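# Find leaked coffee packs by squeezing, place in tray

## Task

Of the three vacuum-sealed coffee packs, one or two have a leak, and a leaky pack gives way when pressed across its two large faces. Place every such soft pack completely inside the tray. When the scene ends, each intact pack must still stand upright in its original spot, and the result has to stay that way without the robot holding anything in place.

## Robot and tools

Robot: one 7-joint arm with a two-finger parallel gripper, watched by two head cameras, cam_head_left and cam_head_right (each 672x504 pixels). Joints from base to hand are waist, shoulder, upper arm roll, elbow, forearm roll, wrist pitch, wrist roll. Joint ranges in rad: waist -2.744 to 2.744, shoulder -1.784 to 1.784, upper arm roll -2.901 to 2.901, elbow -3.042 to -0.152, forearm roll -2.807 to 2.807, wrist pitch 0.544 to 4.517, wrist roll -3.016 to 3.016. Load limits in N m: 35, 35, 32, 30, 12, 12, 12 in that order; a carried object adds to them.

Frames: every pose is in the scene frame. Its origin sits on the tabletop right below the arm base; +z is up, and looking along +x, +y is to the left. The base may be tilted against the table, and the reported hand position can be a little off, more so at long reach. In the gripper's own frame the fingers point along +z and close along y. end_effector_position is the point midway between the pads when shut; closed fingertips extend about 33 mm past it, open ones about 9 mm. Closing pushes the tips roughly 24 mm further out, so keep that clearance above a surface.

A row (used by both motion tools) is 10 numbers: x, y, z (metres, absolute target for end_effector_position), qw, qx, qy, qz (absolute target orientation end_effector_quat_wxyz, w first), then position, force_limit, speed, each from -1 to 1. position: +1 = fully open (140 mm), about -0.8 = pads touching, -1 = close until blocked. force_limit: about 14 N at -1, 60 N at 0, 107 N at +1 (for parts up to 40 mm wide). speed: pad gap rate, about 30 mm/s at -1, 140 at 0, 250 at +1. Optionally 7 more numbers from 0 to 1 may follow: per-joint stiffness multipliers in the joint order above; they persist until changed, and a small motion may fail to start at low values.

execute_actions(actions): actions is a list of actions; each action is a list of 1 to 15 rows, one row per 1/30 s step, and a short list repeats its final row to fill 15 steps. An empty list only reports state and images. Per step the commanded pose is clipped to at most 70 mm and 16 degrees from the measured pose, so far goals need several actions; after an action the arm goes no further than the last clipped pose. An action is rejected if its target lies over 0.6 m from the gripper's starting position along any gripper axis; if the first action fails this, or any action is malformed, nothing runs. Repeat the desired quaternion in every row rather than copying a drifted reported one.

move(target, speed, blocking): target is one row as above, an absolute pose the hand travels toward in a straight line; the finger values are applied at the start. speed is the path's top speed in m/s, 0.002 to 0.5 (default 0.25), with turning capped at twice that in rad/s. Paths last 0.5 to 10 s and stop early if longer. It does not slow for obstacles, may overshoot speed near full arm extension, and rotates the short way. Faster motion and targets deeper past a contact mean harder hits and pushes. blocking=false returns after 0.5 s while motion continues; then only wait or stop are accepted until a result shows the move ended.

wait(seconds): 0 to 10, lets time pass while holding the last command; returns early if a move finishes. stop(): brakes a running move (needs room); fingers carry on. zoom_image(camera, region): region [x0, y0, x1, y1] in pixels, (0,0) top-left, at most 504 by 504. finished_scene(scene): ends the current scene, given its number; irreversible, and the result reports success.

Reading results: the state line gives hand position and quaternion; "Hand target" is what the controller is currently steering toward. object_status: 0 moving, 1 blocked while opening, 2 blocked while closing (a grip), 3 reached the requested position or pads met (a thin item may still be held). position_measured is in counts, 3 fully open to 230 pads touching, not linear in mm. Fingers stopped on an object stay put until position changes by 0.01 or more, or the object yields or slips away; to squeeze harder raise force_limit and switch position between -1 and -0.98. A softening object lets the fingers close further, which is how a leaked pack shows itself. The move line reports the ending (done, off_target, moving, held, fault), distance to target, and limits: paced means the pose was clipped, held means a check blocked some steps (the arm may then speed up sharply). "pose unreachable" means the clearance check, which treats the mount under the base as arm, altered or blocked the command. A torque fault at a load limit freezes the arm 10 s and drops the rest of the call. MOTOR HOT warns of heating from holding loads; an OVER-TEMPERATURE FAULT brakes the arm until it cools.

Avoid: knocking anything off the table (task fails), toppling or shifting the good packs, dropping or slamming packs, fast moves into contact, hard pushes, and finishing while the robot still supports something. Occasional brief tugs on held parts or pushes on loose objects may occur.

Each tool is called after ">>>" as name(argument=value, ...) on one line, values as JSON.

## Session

>>> execute_actions(actions=[])

Scene clock: 0.00 s.
end_effector_position=(+0.6378, -0.0469, +0.1861) position_measured=3 object_status=3 end_effector_quat_wxyz=(+0.002, -0.295, +0.956, +0.001)
Joint positions: [-0.051  0.319 -0.056 -1.79   0.027  2.115  0.88 ]
Joint velocities: [-0.001 -0.    -0.     0.001  0.001 -0.    -0.001]
Hand target: +0.638, -0.047, +0.186; +0.002, -0.295, +0.956, +0.001
Joint stiffness scale: [1. 1. 1. 1. 1. 1. 1.]

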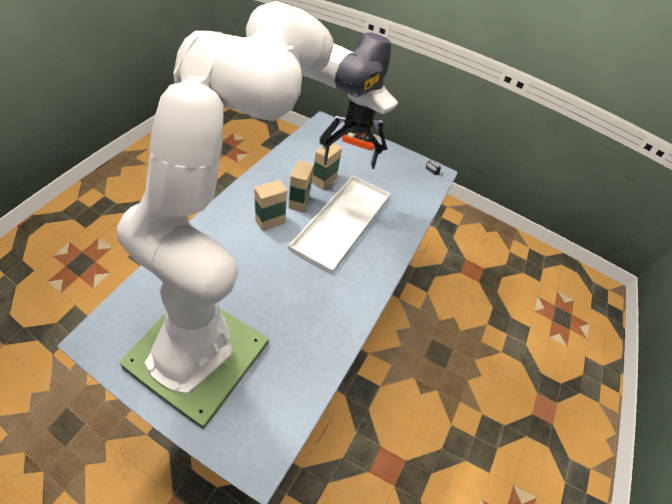

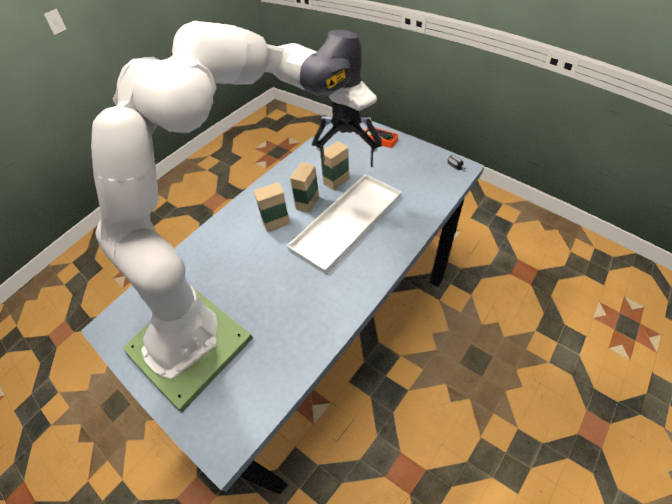

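>>> zoom_image(camera="cam_head_left", region=[240, 120, 400, 280])

>>> zoom_image(camera="cam_head_right", region=[240, 120, 400, 280])

Region (240, 120, 400, 280) of cam_head_left's 672x504 image, scaled by 3.150, with more detail than that image has.

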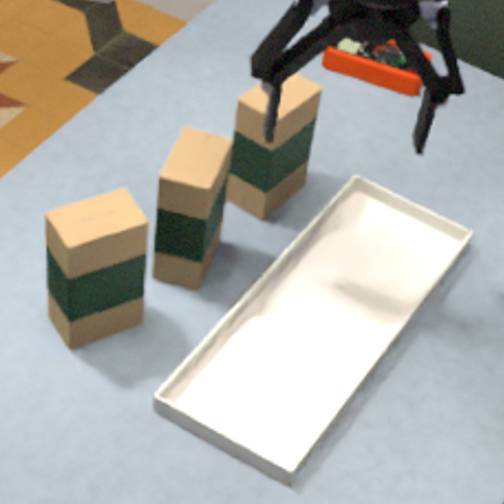

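Region (240, 120, 400, 280) of cam_head_right's 672x504 image, scaled by 3.150, with more detail than that image has.

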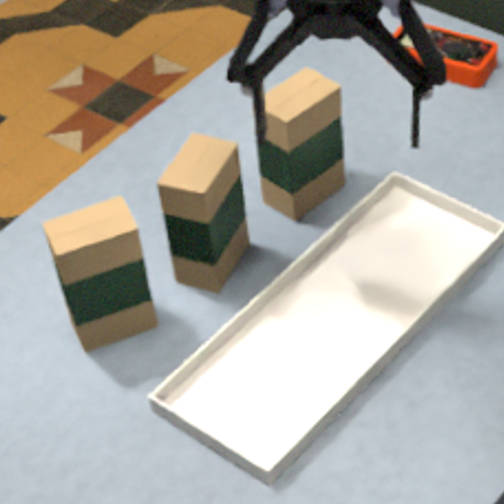

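>>> move(target=[0.718, 0.062, 0.205, 0, 0.035, 0.999, 0, 0.5, -1, 0], speed=0.3)

>>> zoom_image(camera="cam_head_left", region=[280, 80, 390, 210])

>>> zoom_image(camera="cam_head_right", region=[290, 80, 400, 210])

Scene clock: 91.77 s.
end_effector_position=(+0.7172, +0.0620, +0.2061) position_measured=66 object_status=3 end_effector_quat_wxyz=(+0.001, +0.030, +1.000, +0.003)
Joint positions: [ 0.241  0.585 -0.251 -1.341  0.153  1.913  1.635]
Joint velocities: [-0.001 -0.     0.     0.001  0.001 -0.004  0.031]
Hand target: +0.717, +0.062, +0.205; -0.000, +0.037, +0.999, +0.003
Off the commanded pose: 0.001 m, 1 deg.
Joint stiffness scale: [1. 1. 1. 1. 1. 1. 1.]
move: done

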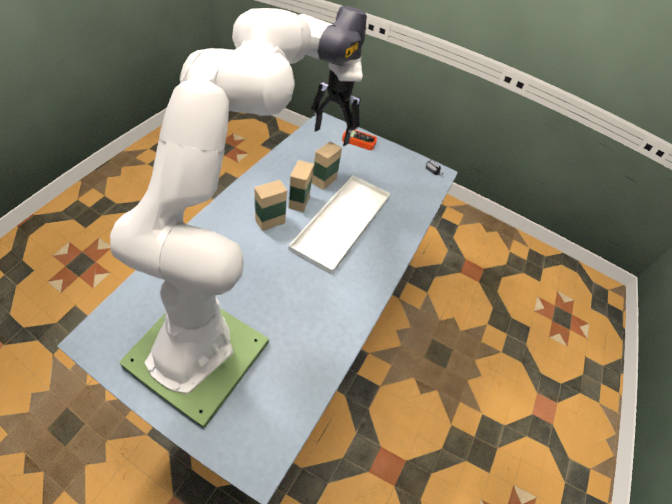

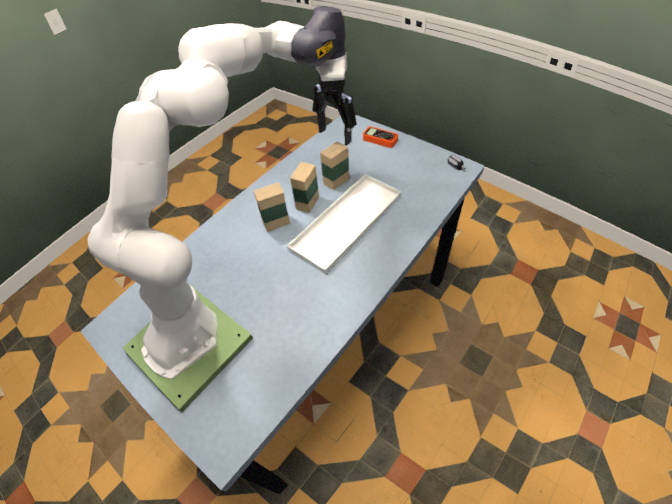

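Region (280, 80, 390, 210) of cam_head_left's 672x504 image, scaled by 3.877, with more detail than that image has; it fills the left 426 columns of this view, and the rest is white.

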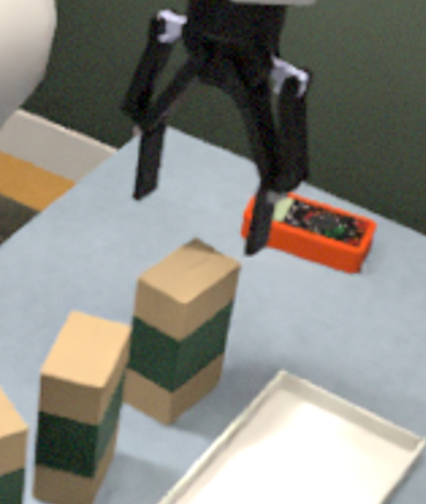

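Region (290, 80, 400, 210) of cam_head_right's 672x504 image, scaled by 3.877, with more detail than that image has; it fills the left 426 columns of this view, and the rest is white.

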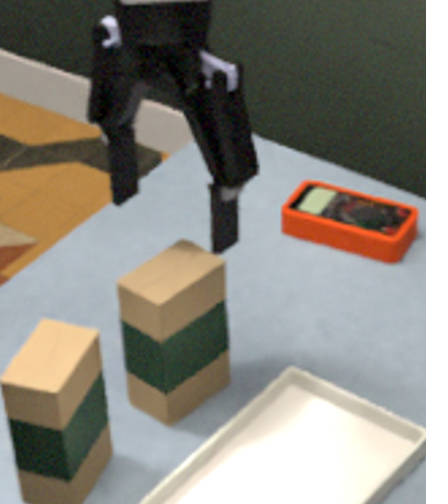

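>>> move(target=[0.724, 0.061, 0.078, 0, 0.061, 0.998, 0, 0.5, -1, 0], speed=0.25)

>>> zoom_image(camera="cam_head_left", region=[285, 100, 375, 200])

>>> zoom_image(camera="cam_head_right", region=[290, 100, 380, 200])

Scene clock: 122.10 s.
end_effector_position=(+0.7223, +0.0601, +0.0766) position_measured=66 object_status=3 end_effector_quat_wxyz=(-0.004, +0.057, +0.998, -0.001)
Joint positions: [ 0.242  0.742 -0.245 -1.42   0.197  2.134  1.664]
Joint velocities: [0.001 0.001 0.    0.001 0.001 0.011 0.001]
Hand target: +0.725, +0.062, +0.078; -0.000, +0.060, +0.998, +0.001
Off the commanded pose: 0.002 m, 1 deg.
Joint stiffness scale: [1. 1. 1. 1. 1. 1. 1.]
move: done

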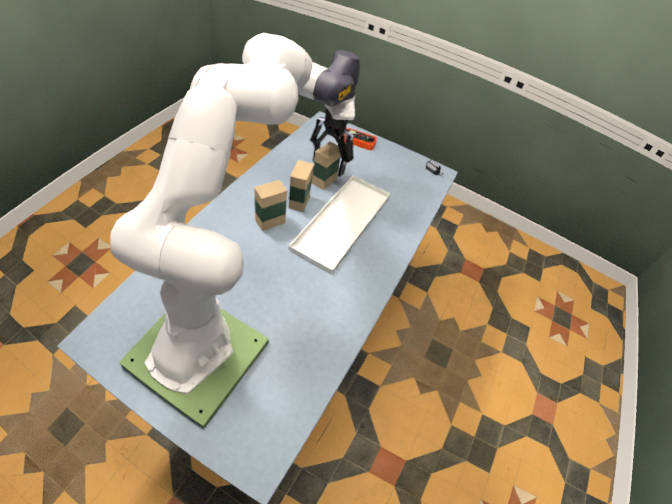

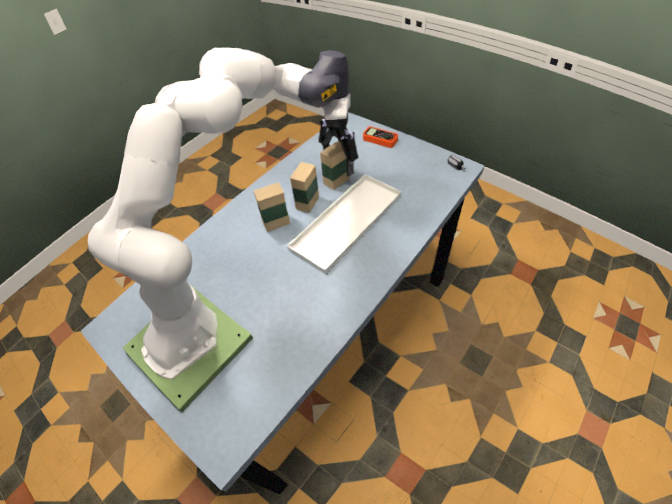

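Region (285, 100, 375, 200) of cam_head_left's 672x504 image, scaled by 5.040, with more detail than that image has; it fills the left 454 columns of this view, and the rest is white.

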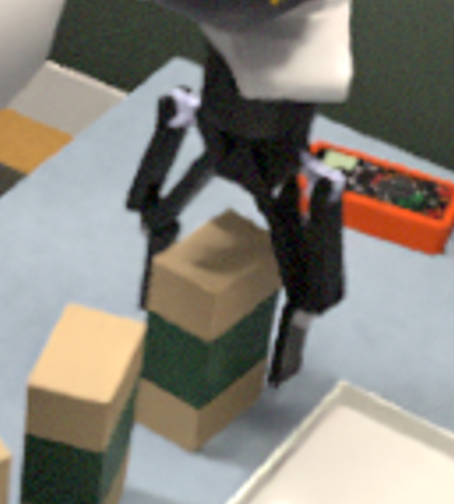

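Region (290, 100, 380, 200) of cam_head_right's 672x504 image, scaled by 5.040, with more detail than that image has; it fills the left 454 columns of this view, and the rest is white.

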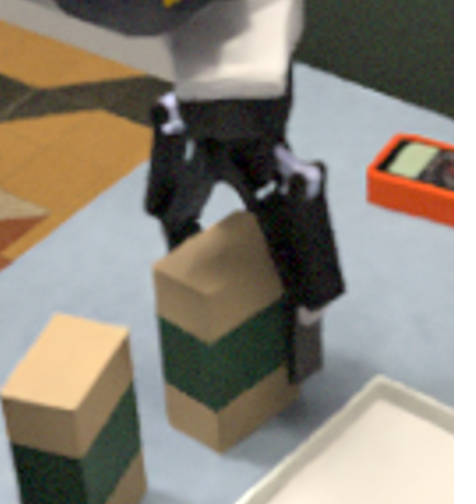

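>>> execute_actions(actions=[[[0.724,0.0545,0.077,0,0.061,0.998,0,0.1,-1,0]],[[0.724,0.0545,0.077,0,0.061,0.998,0,-1,-1,-1]],[[0.724,0.0545,0.077,0,0.061,0.998,0,-1,-1,-1]]])

>>> zoom_image(camera="cam_head_left", region=[285, 100, 375, 200])

Scene clock: 146.67 s.
end_effector_position=(+0.7240, +0.0553, +0.0774) position_measured=163 object_status=0 end_effector_quat_wxyz=(-0.000, +0.061, +0.998, -0.000)
Joint positions: [ 0.236  0.74  -0.245 -1.424  0.197  2.142  1.665]
Joint velocities: [-0.    -0.004  0.001  0.    -0.    -0.    -0.002]
Hand target: +0.724, +0.055, +0.077; -0.000, +0.061, +0.998, -0.000
Off the commanded pose: 0.001 m, 0 deg.
Joint stiffness scale: [1. 1. 1. 1. 1. 1. 1.]

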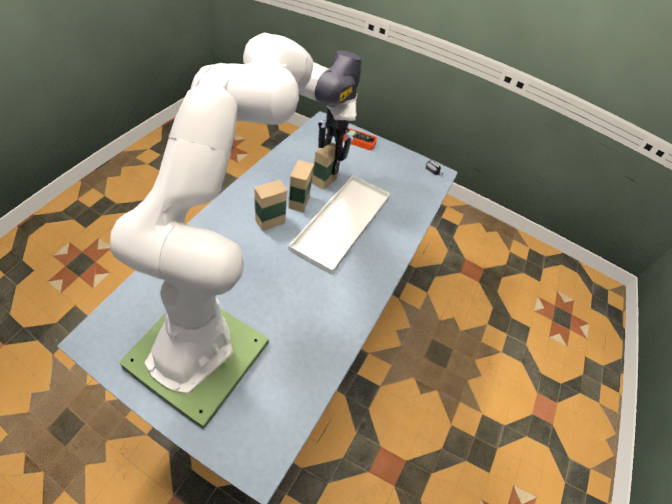

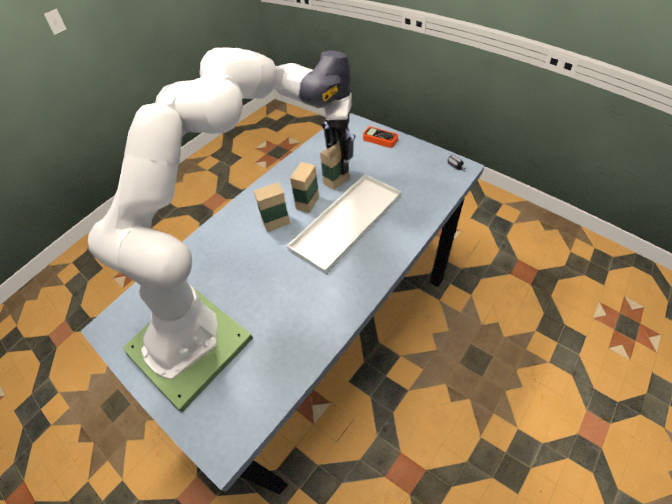

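Region (285, 100, 375, 200) of cam_head_left's 672x504 image, scaled by 5.040, with more detail than that image has; it fills the left 454 columns of this view, and the rest is white.

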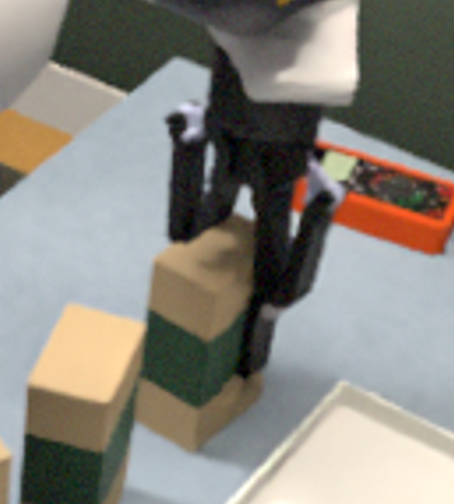

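>>> execute_actions(actions=[[[0.724,0.0545,0.077,0,0.061,0.998,0,-0.98,-0.4,0]]])

Scene clock: 159.70 s.
end_effector_position=(+0.7243, +0.0554, +0.0781) position_measured=183 object_status=2 end_effector_quat_wxyz=(+0.000, +0.061, +0.998, -0.000)
Joint positions: [ 0.236  0.739 -0.245 -1.424  0.197  2.142  1.665]
Joint velocities: [ 0.    -0.002 -0.    -0.001  0.001  0.    -0.   ]
Hand target: +0.724, +0.055, +0.077; -0.000, +0.061, +0.998, -0.000
Off the commanded pose: 0.001 m, 0 deg.
Joint stiffness scale: [1. 1. 1. 1. 1. 1. 1.]

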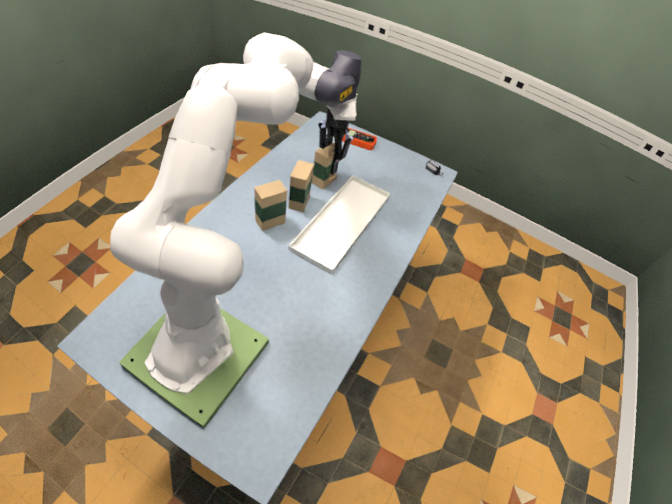

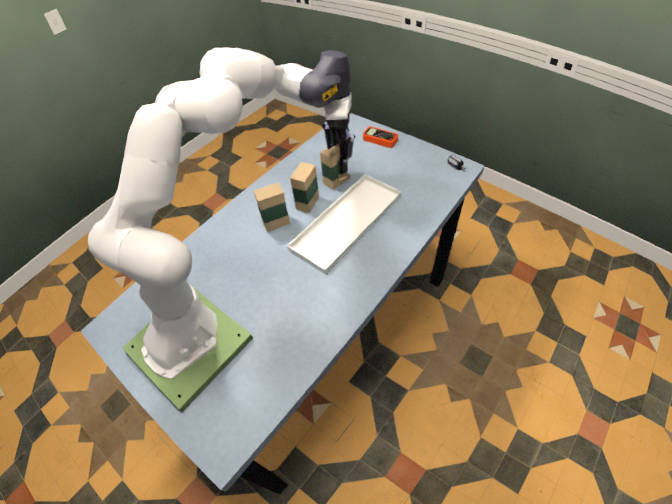

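>>> move(target=[0.722, 0.0545, 0.13, 0, 0.061, 0.998, 0, -0.98, -0.4, 0], speed=0.15)

>>> move(target=[0.68, -0.092, 0.13, 0, 0, 1, 0, -0.98, -0.4, 0], speed=0.2)

>>> zoom_image(camera="cam_head_left", region=[290, 110, 420, 260])

>>> zoom_image(camera="cam_head_right", region=[300, 110, 430, 260])

Scene clock: 165.80 s.
end_effector_position=(+0.7212, +0.0552, +0.1274) position_measured=183 object_status=2 end_effector_quat_wxyz=(-0.001, +0.059, +0.998, +0.001)
Joint positions: [ 0.239  0.669 -0.253 -1.411  0.182  2.058  1.667]
Joint velocities: [-0.    -0.001 -0.002 -0.     0.    -0.01   0.001]
Hand target: +0.722, +0.054, +0.130; +0.000, +0.061, +0.998, -0.000
Off the commanded pose: 0.003 m, 0 deg.
Joint stiffness scale: [1. 1. 1. 1. 1. 1. 1.]
move: done

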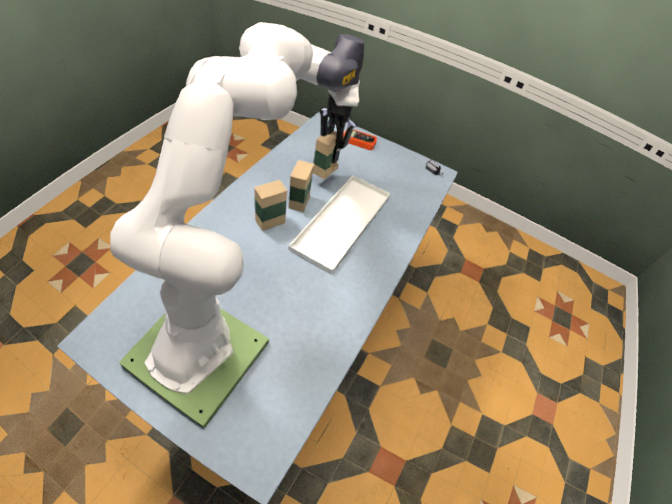

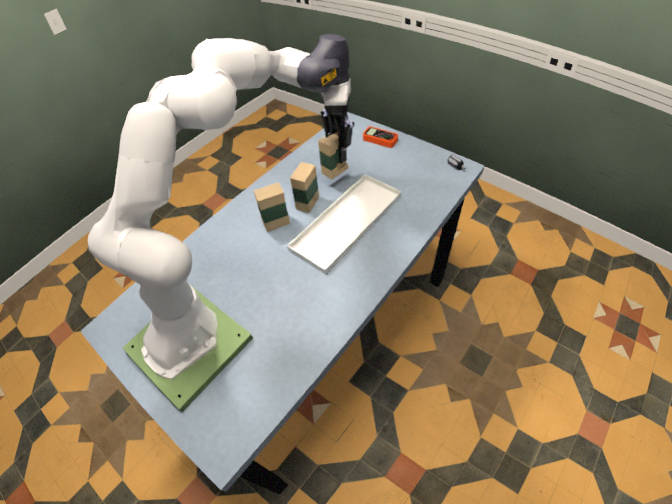

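Scene clock: 167.37 s.
end_effector_position=(+0.6796, -0.0922, +0.1263) position_measured=183 object_status=2 end_effector_quat_wxyz=(-0.004, +0.008, +1.000, -0.001)
Joint positions: [ 0.023  0.547 -0.22  -1.608  0.134  2.134  1.373]
Joint velocities: [-0.001 -0.001  0.     0.    -0.001  0.002 -0.033]
Hand target: +0.682, -0.092, +0.130; -0.000, -0.001, +1.000, -0.002
Off the commanded pose: 0.004 m, 1 deg.
Joint stiffness scale: [1. 1. 1. 1. 1. 1. 1.]
move: off_target

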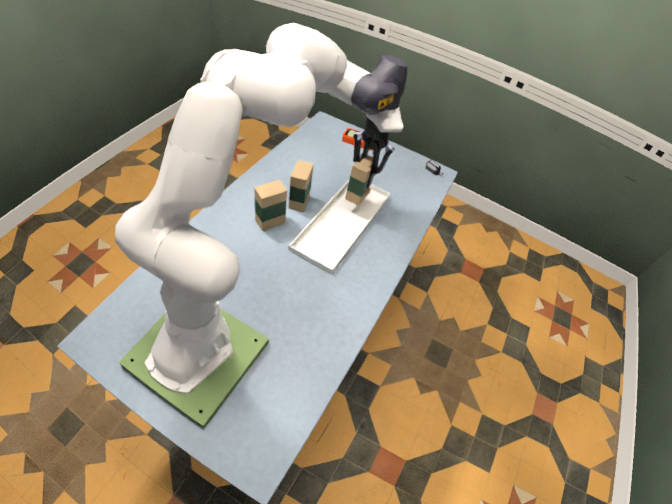

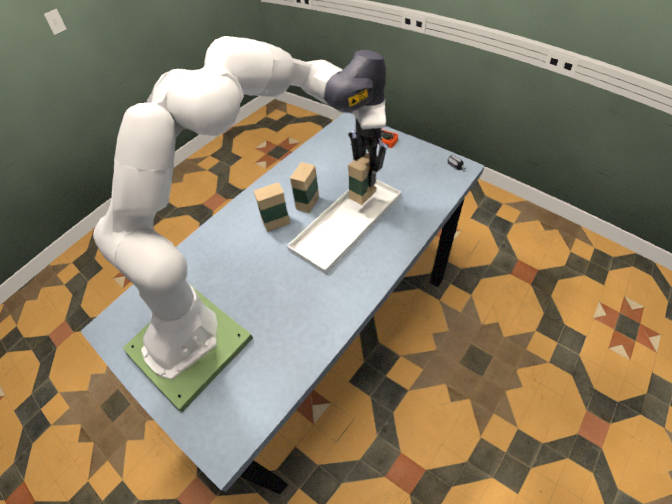

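Region (290, 110, 420, 260) of cam_head_left's 672x504 image, scaled by 3.360, with more detail than that image has; it fills the left 437 columns of this view, and the rest is white.

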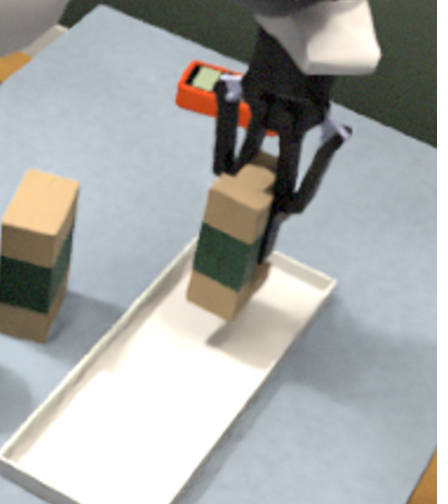

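Region (300, 110, 430, 260) of cam_head_right's 672x504 image, scaled by 3.360, with more detail than that image has; it fills the left 437 columns of this view, and the rest is white.

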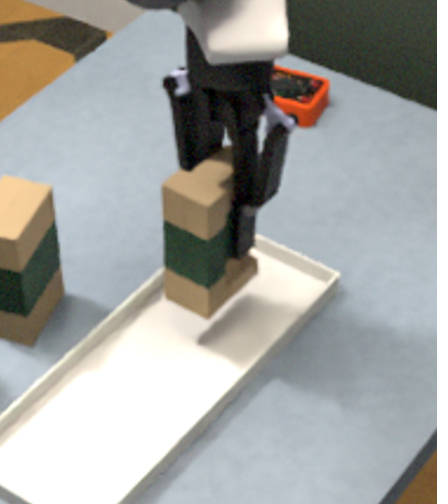

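>>> move(target=[0.68, -0.092, 0.082, 0, 0, 1, 0, -0.98, -0.4, 0], speed=0.08)

>>> zoom_image(camera="cam_head_left", region=[310, 130, 410, 240])

>>> zoom_image(camera="cam_head_right", region=[320, 130, 420, 240])

Scene clock: 181.20 s.
end_effector_position=(+0.6785, -0.0925, +0.0819) position_measured=183 object_status=2 end_effector_quat_wxyz=(-0.003, +0.003, +1.000, -0.001)
Joint positions: [ 0.016  0.601 -0.209 -1.643  0.149  2.225  1.353]
Joint velocities: [-0.002 -0.002  0.003 -0.     0.001  0.012 -0.006]
Hand target: +0.680, -0.092, +0.082; -0.000, -0.000, +1.000, +0.000
Off the commanded pose: 0.002 m, 0 deg.
Joint stiffness scale: [1. 1. 1. 1. 1. 1. 1.]
move: done

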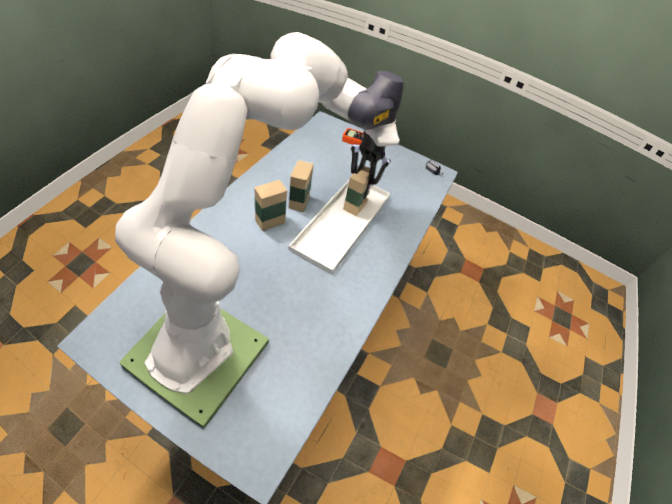

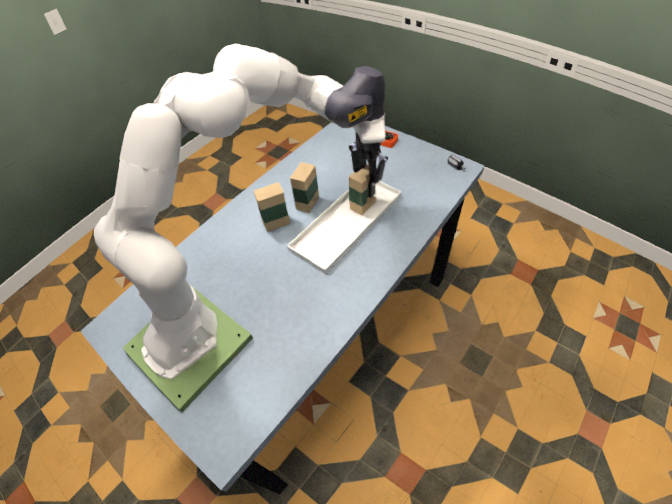

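Region (310, 130, 410, 240) of cam_head_left's 672x504 image, scaled by 4.582, with more detail than that image has; it fills the left 458 columns of this view, and the rest is white.

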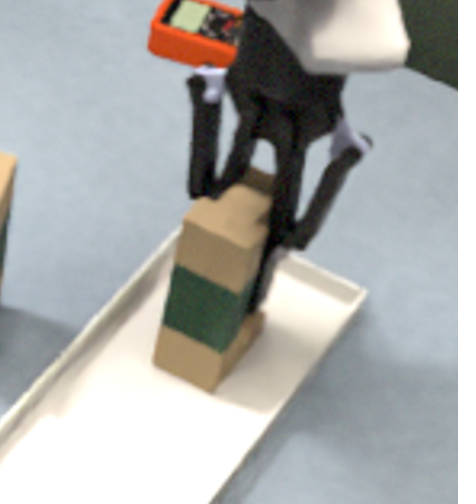

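Region (320, 130, 420, 240) of cam_head_right's 672x504 image, scaled by 4.582, with more detail than that image has; it fills the left 458 columns of this view, and the rest is white.

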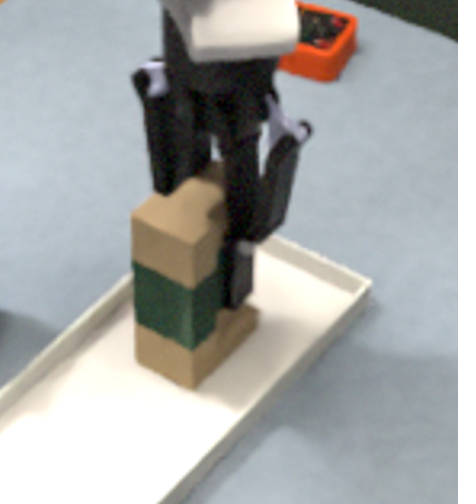

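>>> execute_actions(actions=[[[0.68,-0.092,0.079,0,0,1,0,-0.98,-0.4,0]],[[0.68,-0.092,0.079,0,0,1,0,0.3,-0.4,0]]])

>>> zoom_image(camera="cam_head_left", region=[310, 130, 410, 240])

Scene clock: 186.47 s.
end_effector_position=(+0.6804, -0.0930, +0.0810) position_measured=91 object_status=0 end_effector_quat_wxyz=(+0.000, +0.002, +1.000, -0.001)
Joint positions: [ 0.015  0.603 -0.209 -1.644  0.149  2.234  1.352]
Joint velocities: [-0.    -0.001  0.001 -0.001 -0.001  0.     0.   ]
Hand target: +0.680, -0.092, +0.079; -0.000, +0.000, +1.000, -0.000
Off the commanded pose: 0.002 m, 0 deg.
Joint stiffness scale: [1. 1. 1. 1. 1. 1. 1.]

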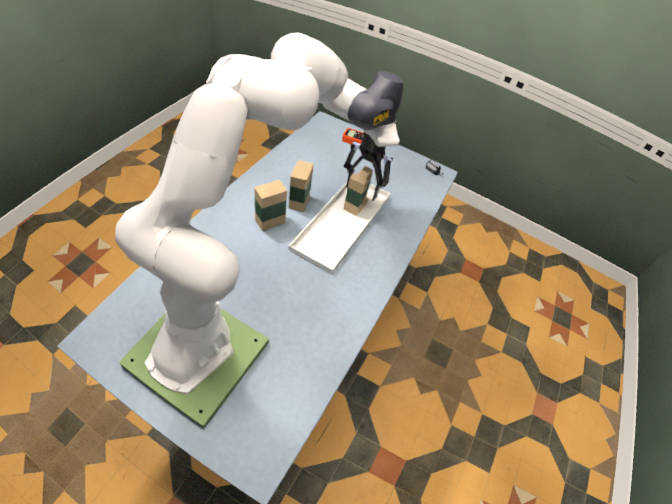

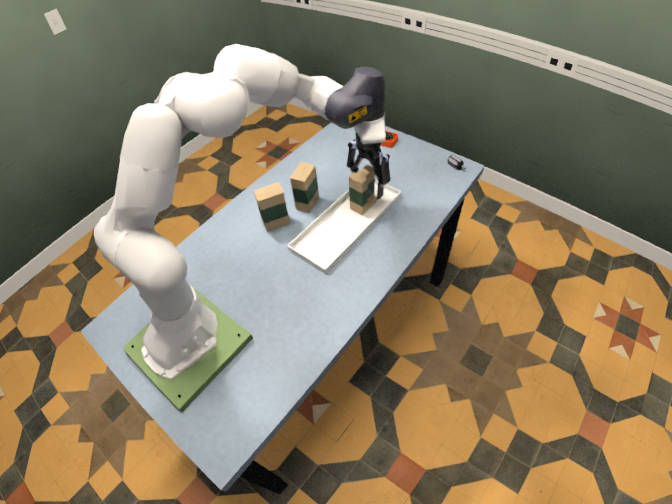

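Region (310, 130, 410, 240) of cam_head_left's 672x504 image, scaled by 4.582, with more detail than that image has; it fills the left 458 columns of this view, and the rest is white.

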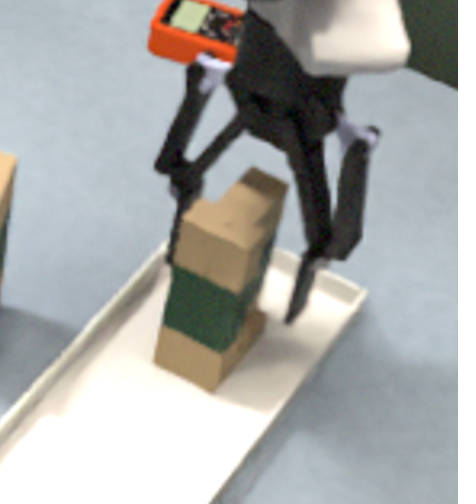

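>>> move(target=[0.68, -0.092, 0.205, 0, 0, 1, 0, 0.3, -1, 0], speed=0.3)

>>> move(target=[0.565, 0.073, 0.205, 0, -0.122, 0.9925, 0, 0.5, -1, 0], speed=0.3)

>>> zoom_image(camera="cam_head_left", region=[240, 100, 360, 240])

>>> zoom_image(camera="cam_head_right", region=[240, 100, 360, 240])

Scene clock: 192.97 s.
end_effector_position=(+0.6810, -0.0923, +0.2066) position_measured=91 object_status=3 end_effector_quat_wxyz=(+0.003, -0.002, +1.000, +0.000)
Joint positions: [ 0.02   0.458 -0.224 -1.538  0.112  1.993  1.366]
Joint velocities: [-0.001  0.001 -0.001  0.001 -0.001 -0.011  0.003]
Hand target: +0.679, -0.093, +0.205; +0.000, +0.001, +1.000, -0.001
Off the commanded pose: 0.002 m, 0 deg.
Joint stiffness scale: [1. 1. 1. 1. 1. 1. 1.]
move: done

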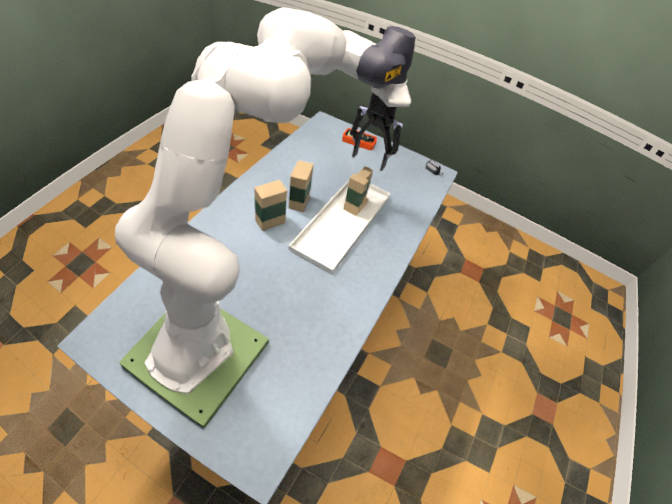

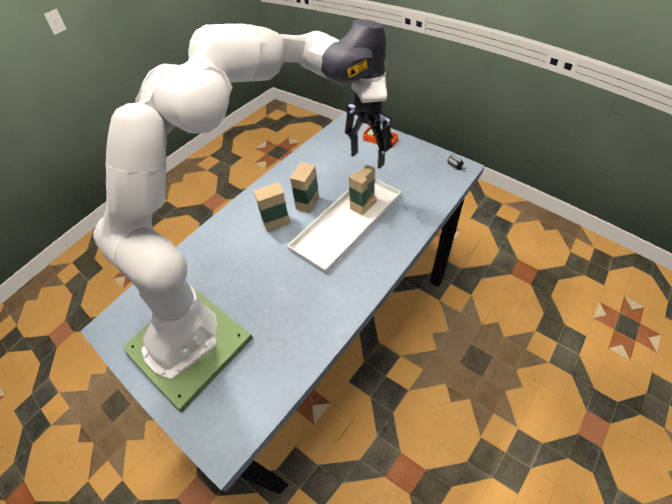

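Scene clock: 194.17 s.
end_effector_position=(+0.5614, +0.0741, +0.2031) position_measured=66 object_status=3 end_effector_quat_wxyz=(-0.001, -0.131, +0.991, +0.002)
Joint positions: [ 0.234  0.092 -0.135 -2.058  0.022  2.151  1.422]
Joint velocities: [ 0.    -0.002 -0.    -0.003 -0.003  0.015  0.028]
Hand target: +0.562, +0.073, +0.204; +0.002, -0.124, +0.992, +0.001
Off the commanded pose: 0.004 m, 1 deg.
Joint stiffness scale: [1. 1. 1. 1. 1. 1. 1.]
move: off_target

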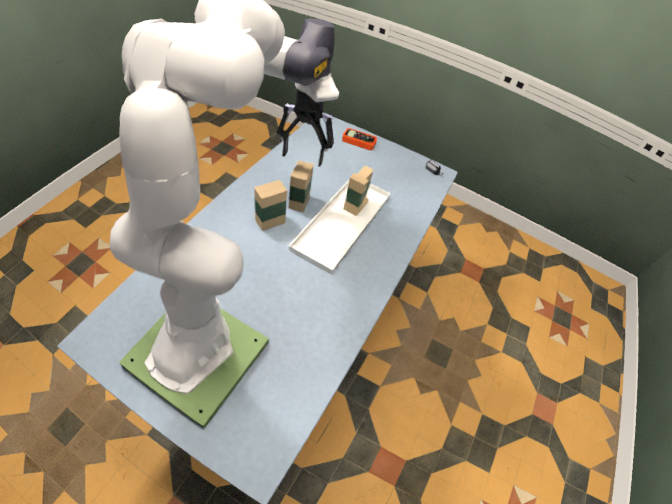

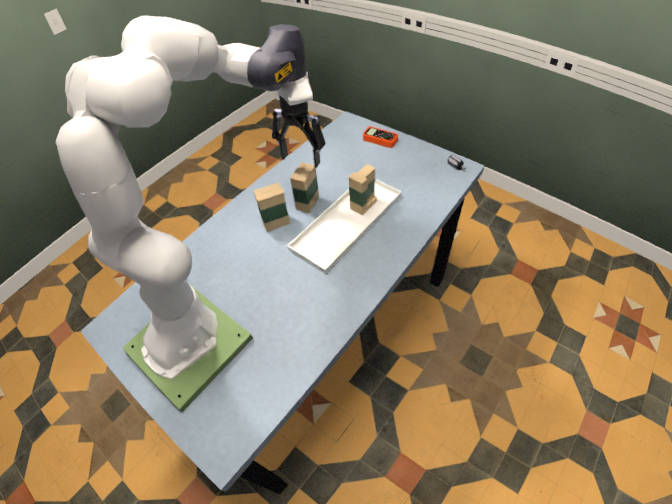

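Region (240, 100, 360, 240) of cam_head_left's 672x504 image, scaled by 3.600, with more detail than that image has; it fills the left 432 columns of this view, and the rest is white.

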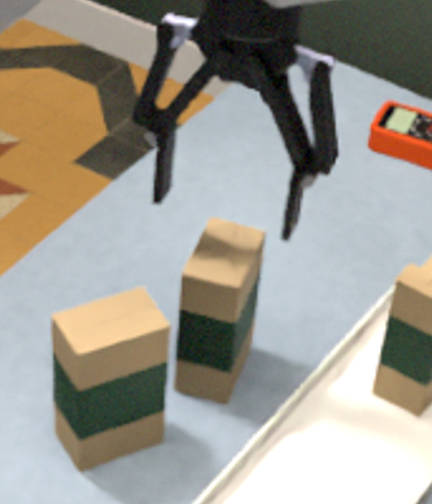

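Region (240, 100, 360, 240) of cam_head_right's 672x504 image, scaled by 3.600, with more detail than that image has; it fills the left 432 columns of this view, and the rest is white.

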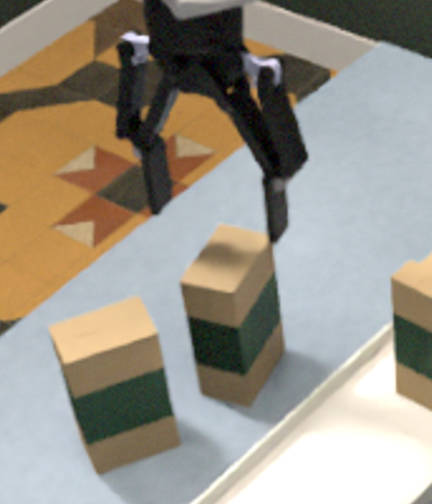

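>>> move(target=[0.568, 0.075, 0.078, 0, -0.122, 0.9925, 0, 0.5, -1, 0], speed=0.25)

>>> zoom_image(camera="cam_head_left", region=[255, 125, 345, 225])

>>> zoom_image(camera="cam_head_right", region=[260, 125, 350, 225])

Scene clock: 206.00 s.
end_effector_position=(+0.5667, +0.0753, +0.0787) position_measured=66 object_status=3 end_effector_quat_wxyz=(-0.002, -0.120, +0.993, +0.001)
Joint positions: [ 0.232  0.297 -0.129 -2.134  0.063  2.426  1.417]
Joint velocities: [ 0.     0.     0.     0.001  0.001  0.011 -0.008]
Hand target: +0.568, +0.077, +0.079; -0.000, -0.123, +0.992, +0.002
Off the commanded pose: 0.002 m, 0 deg.
Joint stiffness scale: [1. 1. 1. 1. 1. 1. 1.]
move: done

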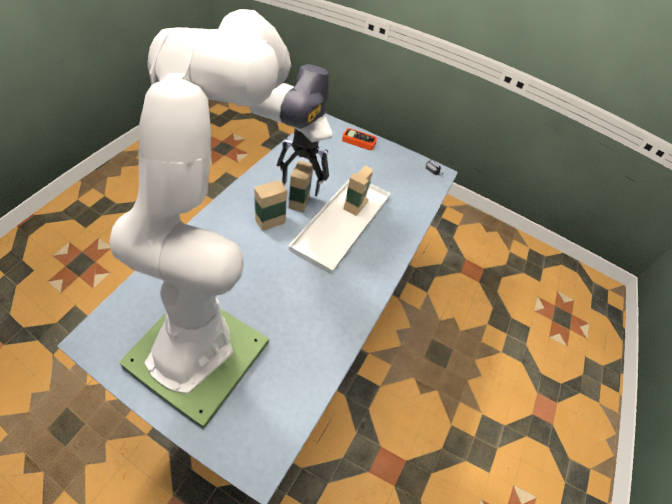

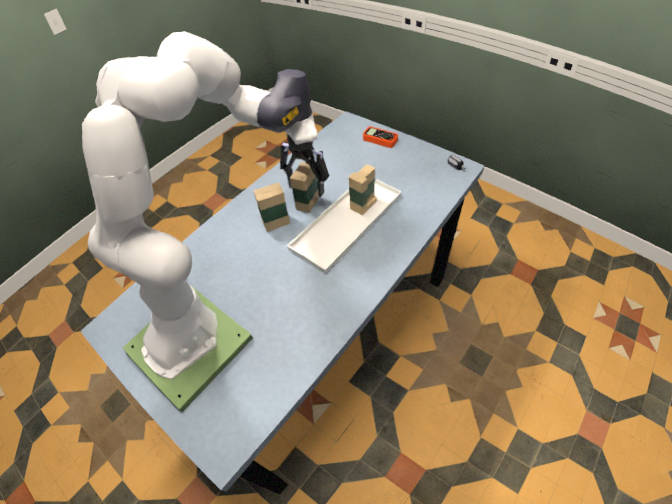

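Region (255, 125, 345, 225) of cam_head_left's 672x504 image, scaled by 5.040, with more detail than that image has; it fills the left 454 columns of this view, and the rest is white.

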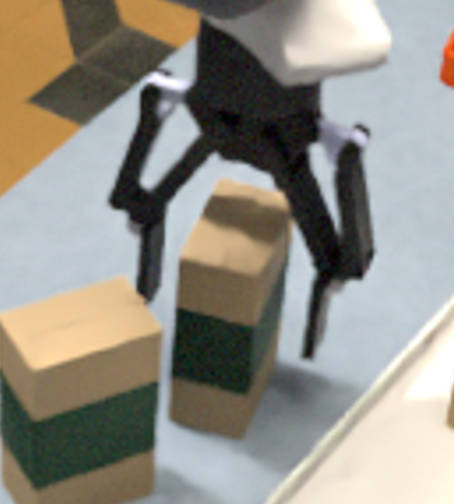

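Region (260, 125, 350, 225) of cam_head_right's 672x504 image, scaled by 5.040, with more detail than that image has; it fills the left 454 columns of this view, and the rest is white.

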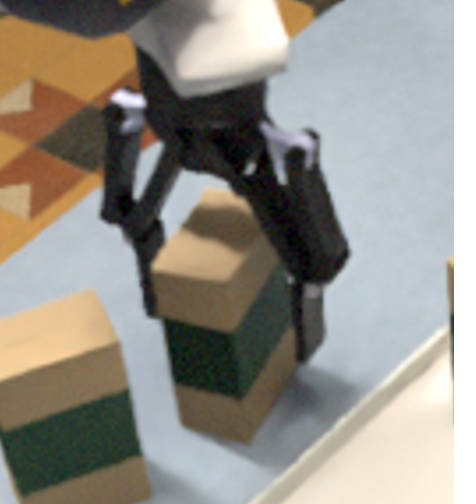

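>>> execute_actions(actions=[[[0.5685,0.070,0.077,0,-0.122,0.9925,0,0.1,-1,0]],[[0.5685,0.070,0.077,0,-0.122,0.9925,0,-1,-1,-1]],[[0.5685,0.070,0.077,0,-0.122,0.9925,0,-1,-1,-1]]])

>>> zoom_image(camera="cam_head_left", region=[255, 125, 345, 225])

Scene clock: 218.77 s.
end_effector_position=(+0.5694, +0.0716, +0.0789) position_measured=139 object_status=2 end_effector_quat_wxyz=(+0.001, -0.120, +0.993, +0.001)
Joint positions: [ 0.226  0.298 -0.129 -2.134  0.063  2.433  1.411]
Joint velocities: [ 0.001 -0.    -0.001 -0.001  0.001  0.001  0.   ]
Hand target: +0.569, +0.070, +0.077; -0.000, -0.122, +0.993, +0.000
Off the commanded pose: 0.003 m, 0 deg.
Joint stiffness scale: [1. 1. 1. 1. 1. 1. 1.]

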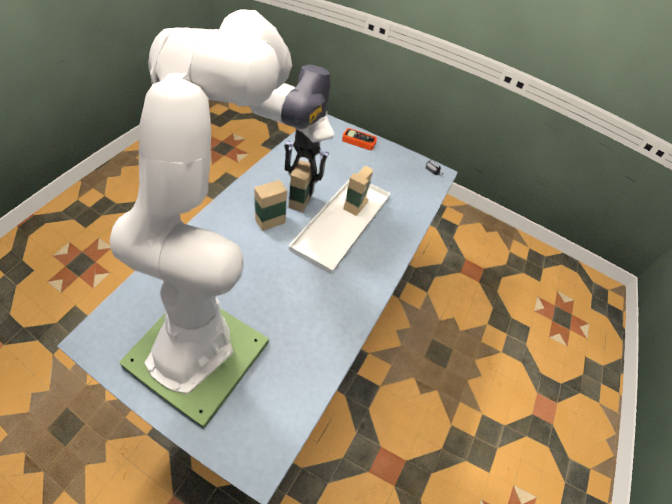

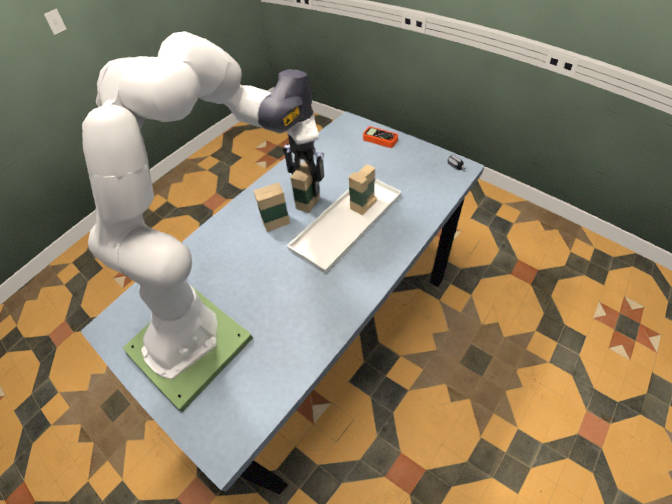

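Region (255, 125, 345, 225) of cam_head_left's 672x504 image, scaled by 5.040, with more detail than that image has; it fills the left 454 columns of this view, and the rest is white.

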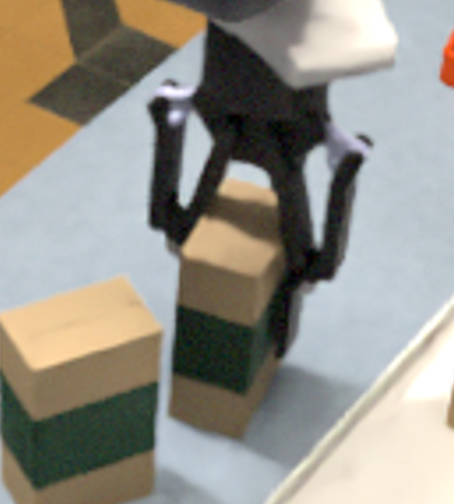

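>>> execute_actions(actions=[[[0.5685,0.070,0.077,0,-0.122,0.9925,0,-0.98,0,-1]]])

>>> zoom_image(camera="cam_head_left", region=[255, 125, 345, 225])

Scene clock: 227.97 s.
end_effector_position=(+0.5696, +0.0716, +0.0792) position_measured=146 object_status=2 end_effector_quat_wxyz=(+0.001, -0.120, +0.993, +0.001)
Joint positions: [ 0.226  0.297 -0.129 -2.134  0.063  2.433  1.411]
Joint velocities: [-0.001 -0.001 -0.     0.     0.     0.     0.   ]
Hand target: +0.569, +0.070, +0.077; -0.000, -0.122, +0.993, +0.000
Off the commanded pose: 0.003 m, 0 deg.
Joint stiffness scale: [1. 1. 1. 1. 1. 1. 1.]

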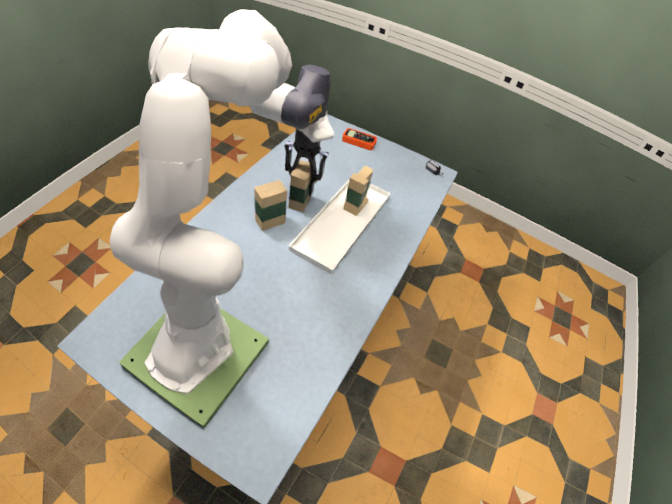

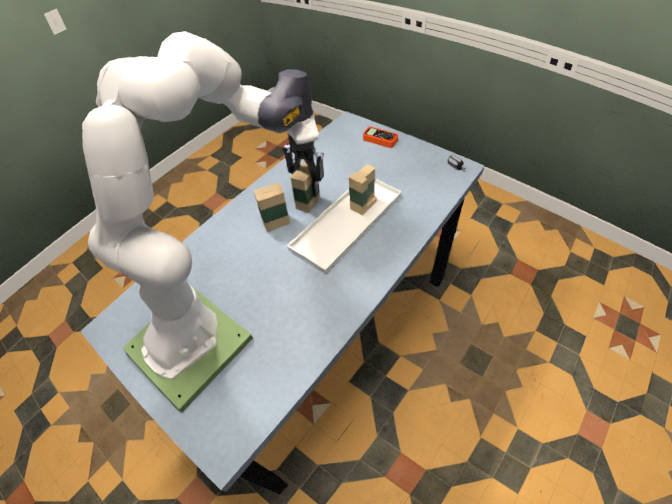

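Region (255, 125, 345, 225) of cam_head_left's 672x504 image, scaled by 5.040, with more detail than that image has; it fills the left 454 columns of this view, and the rest is white.

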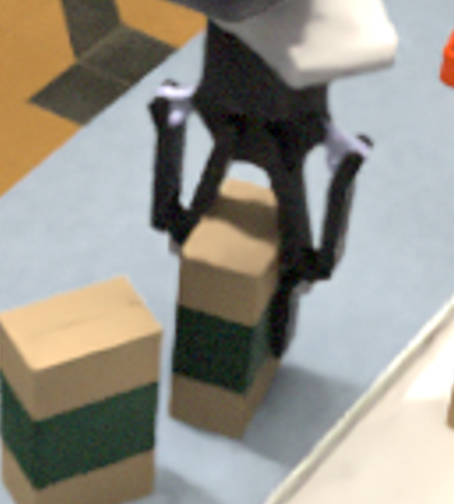

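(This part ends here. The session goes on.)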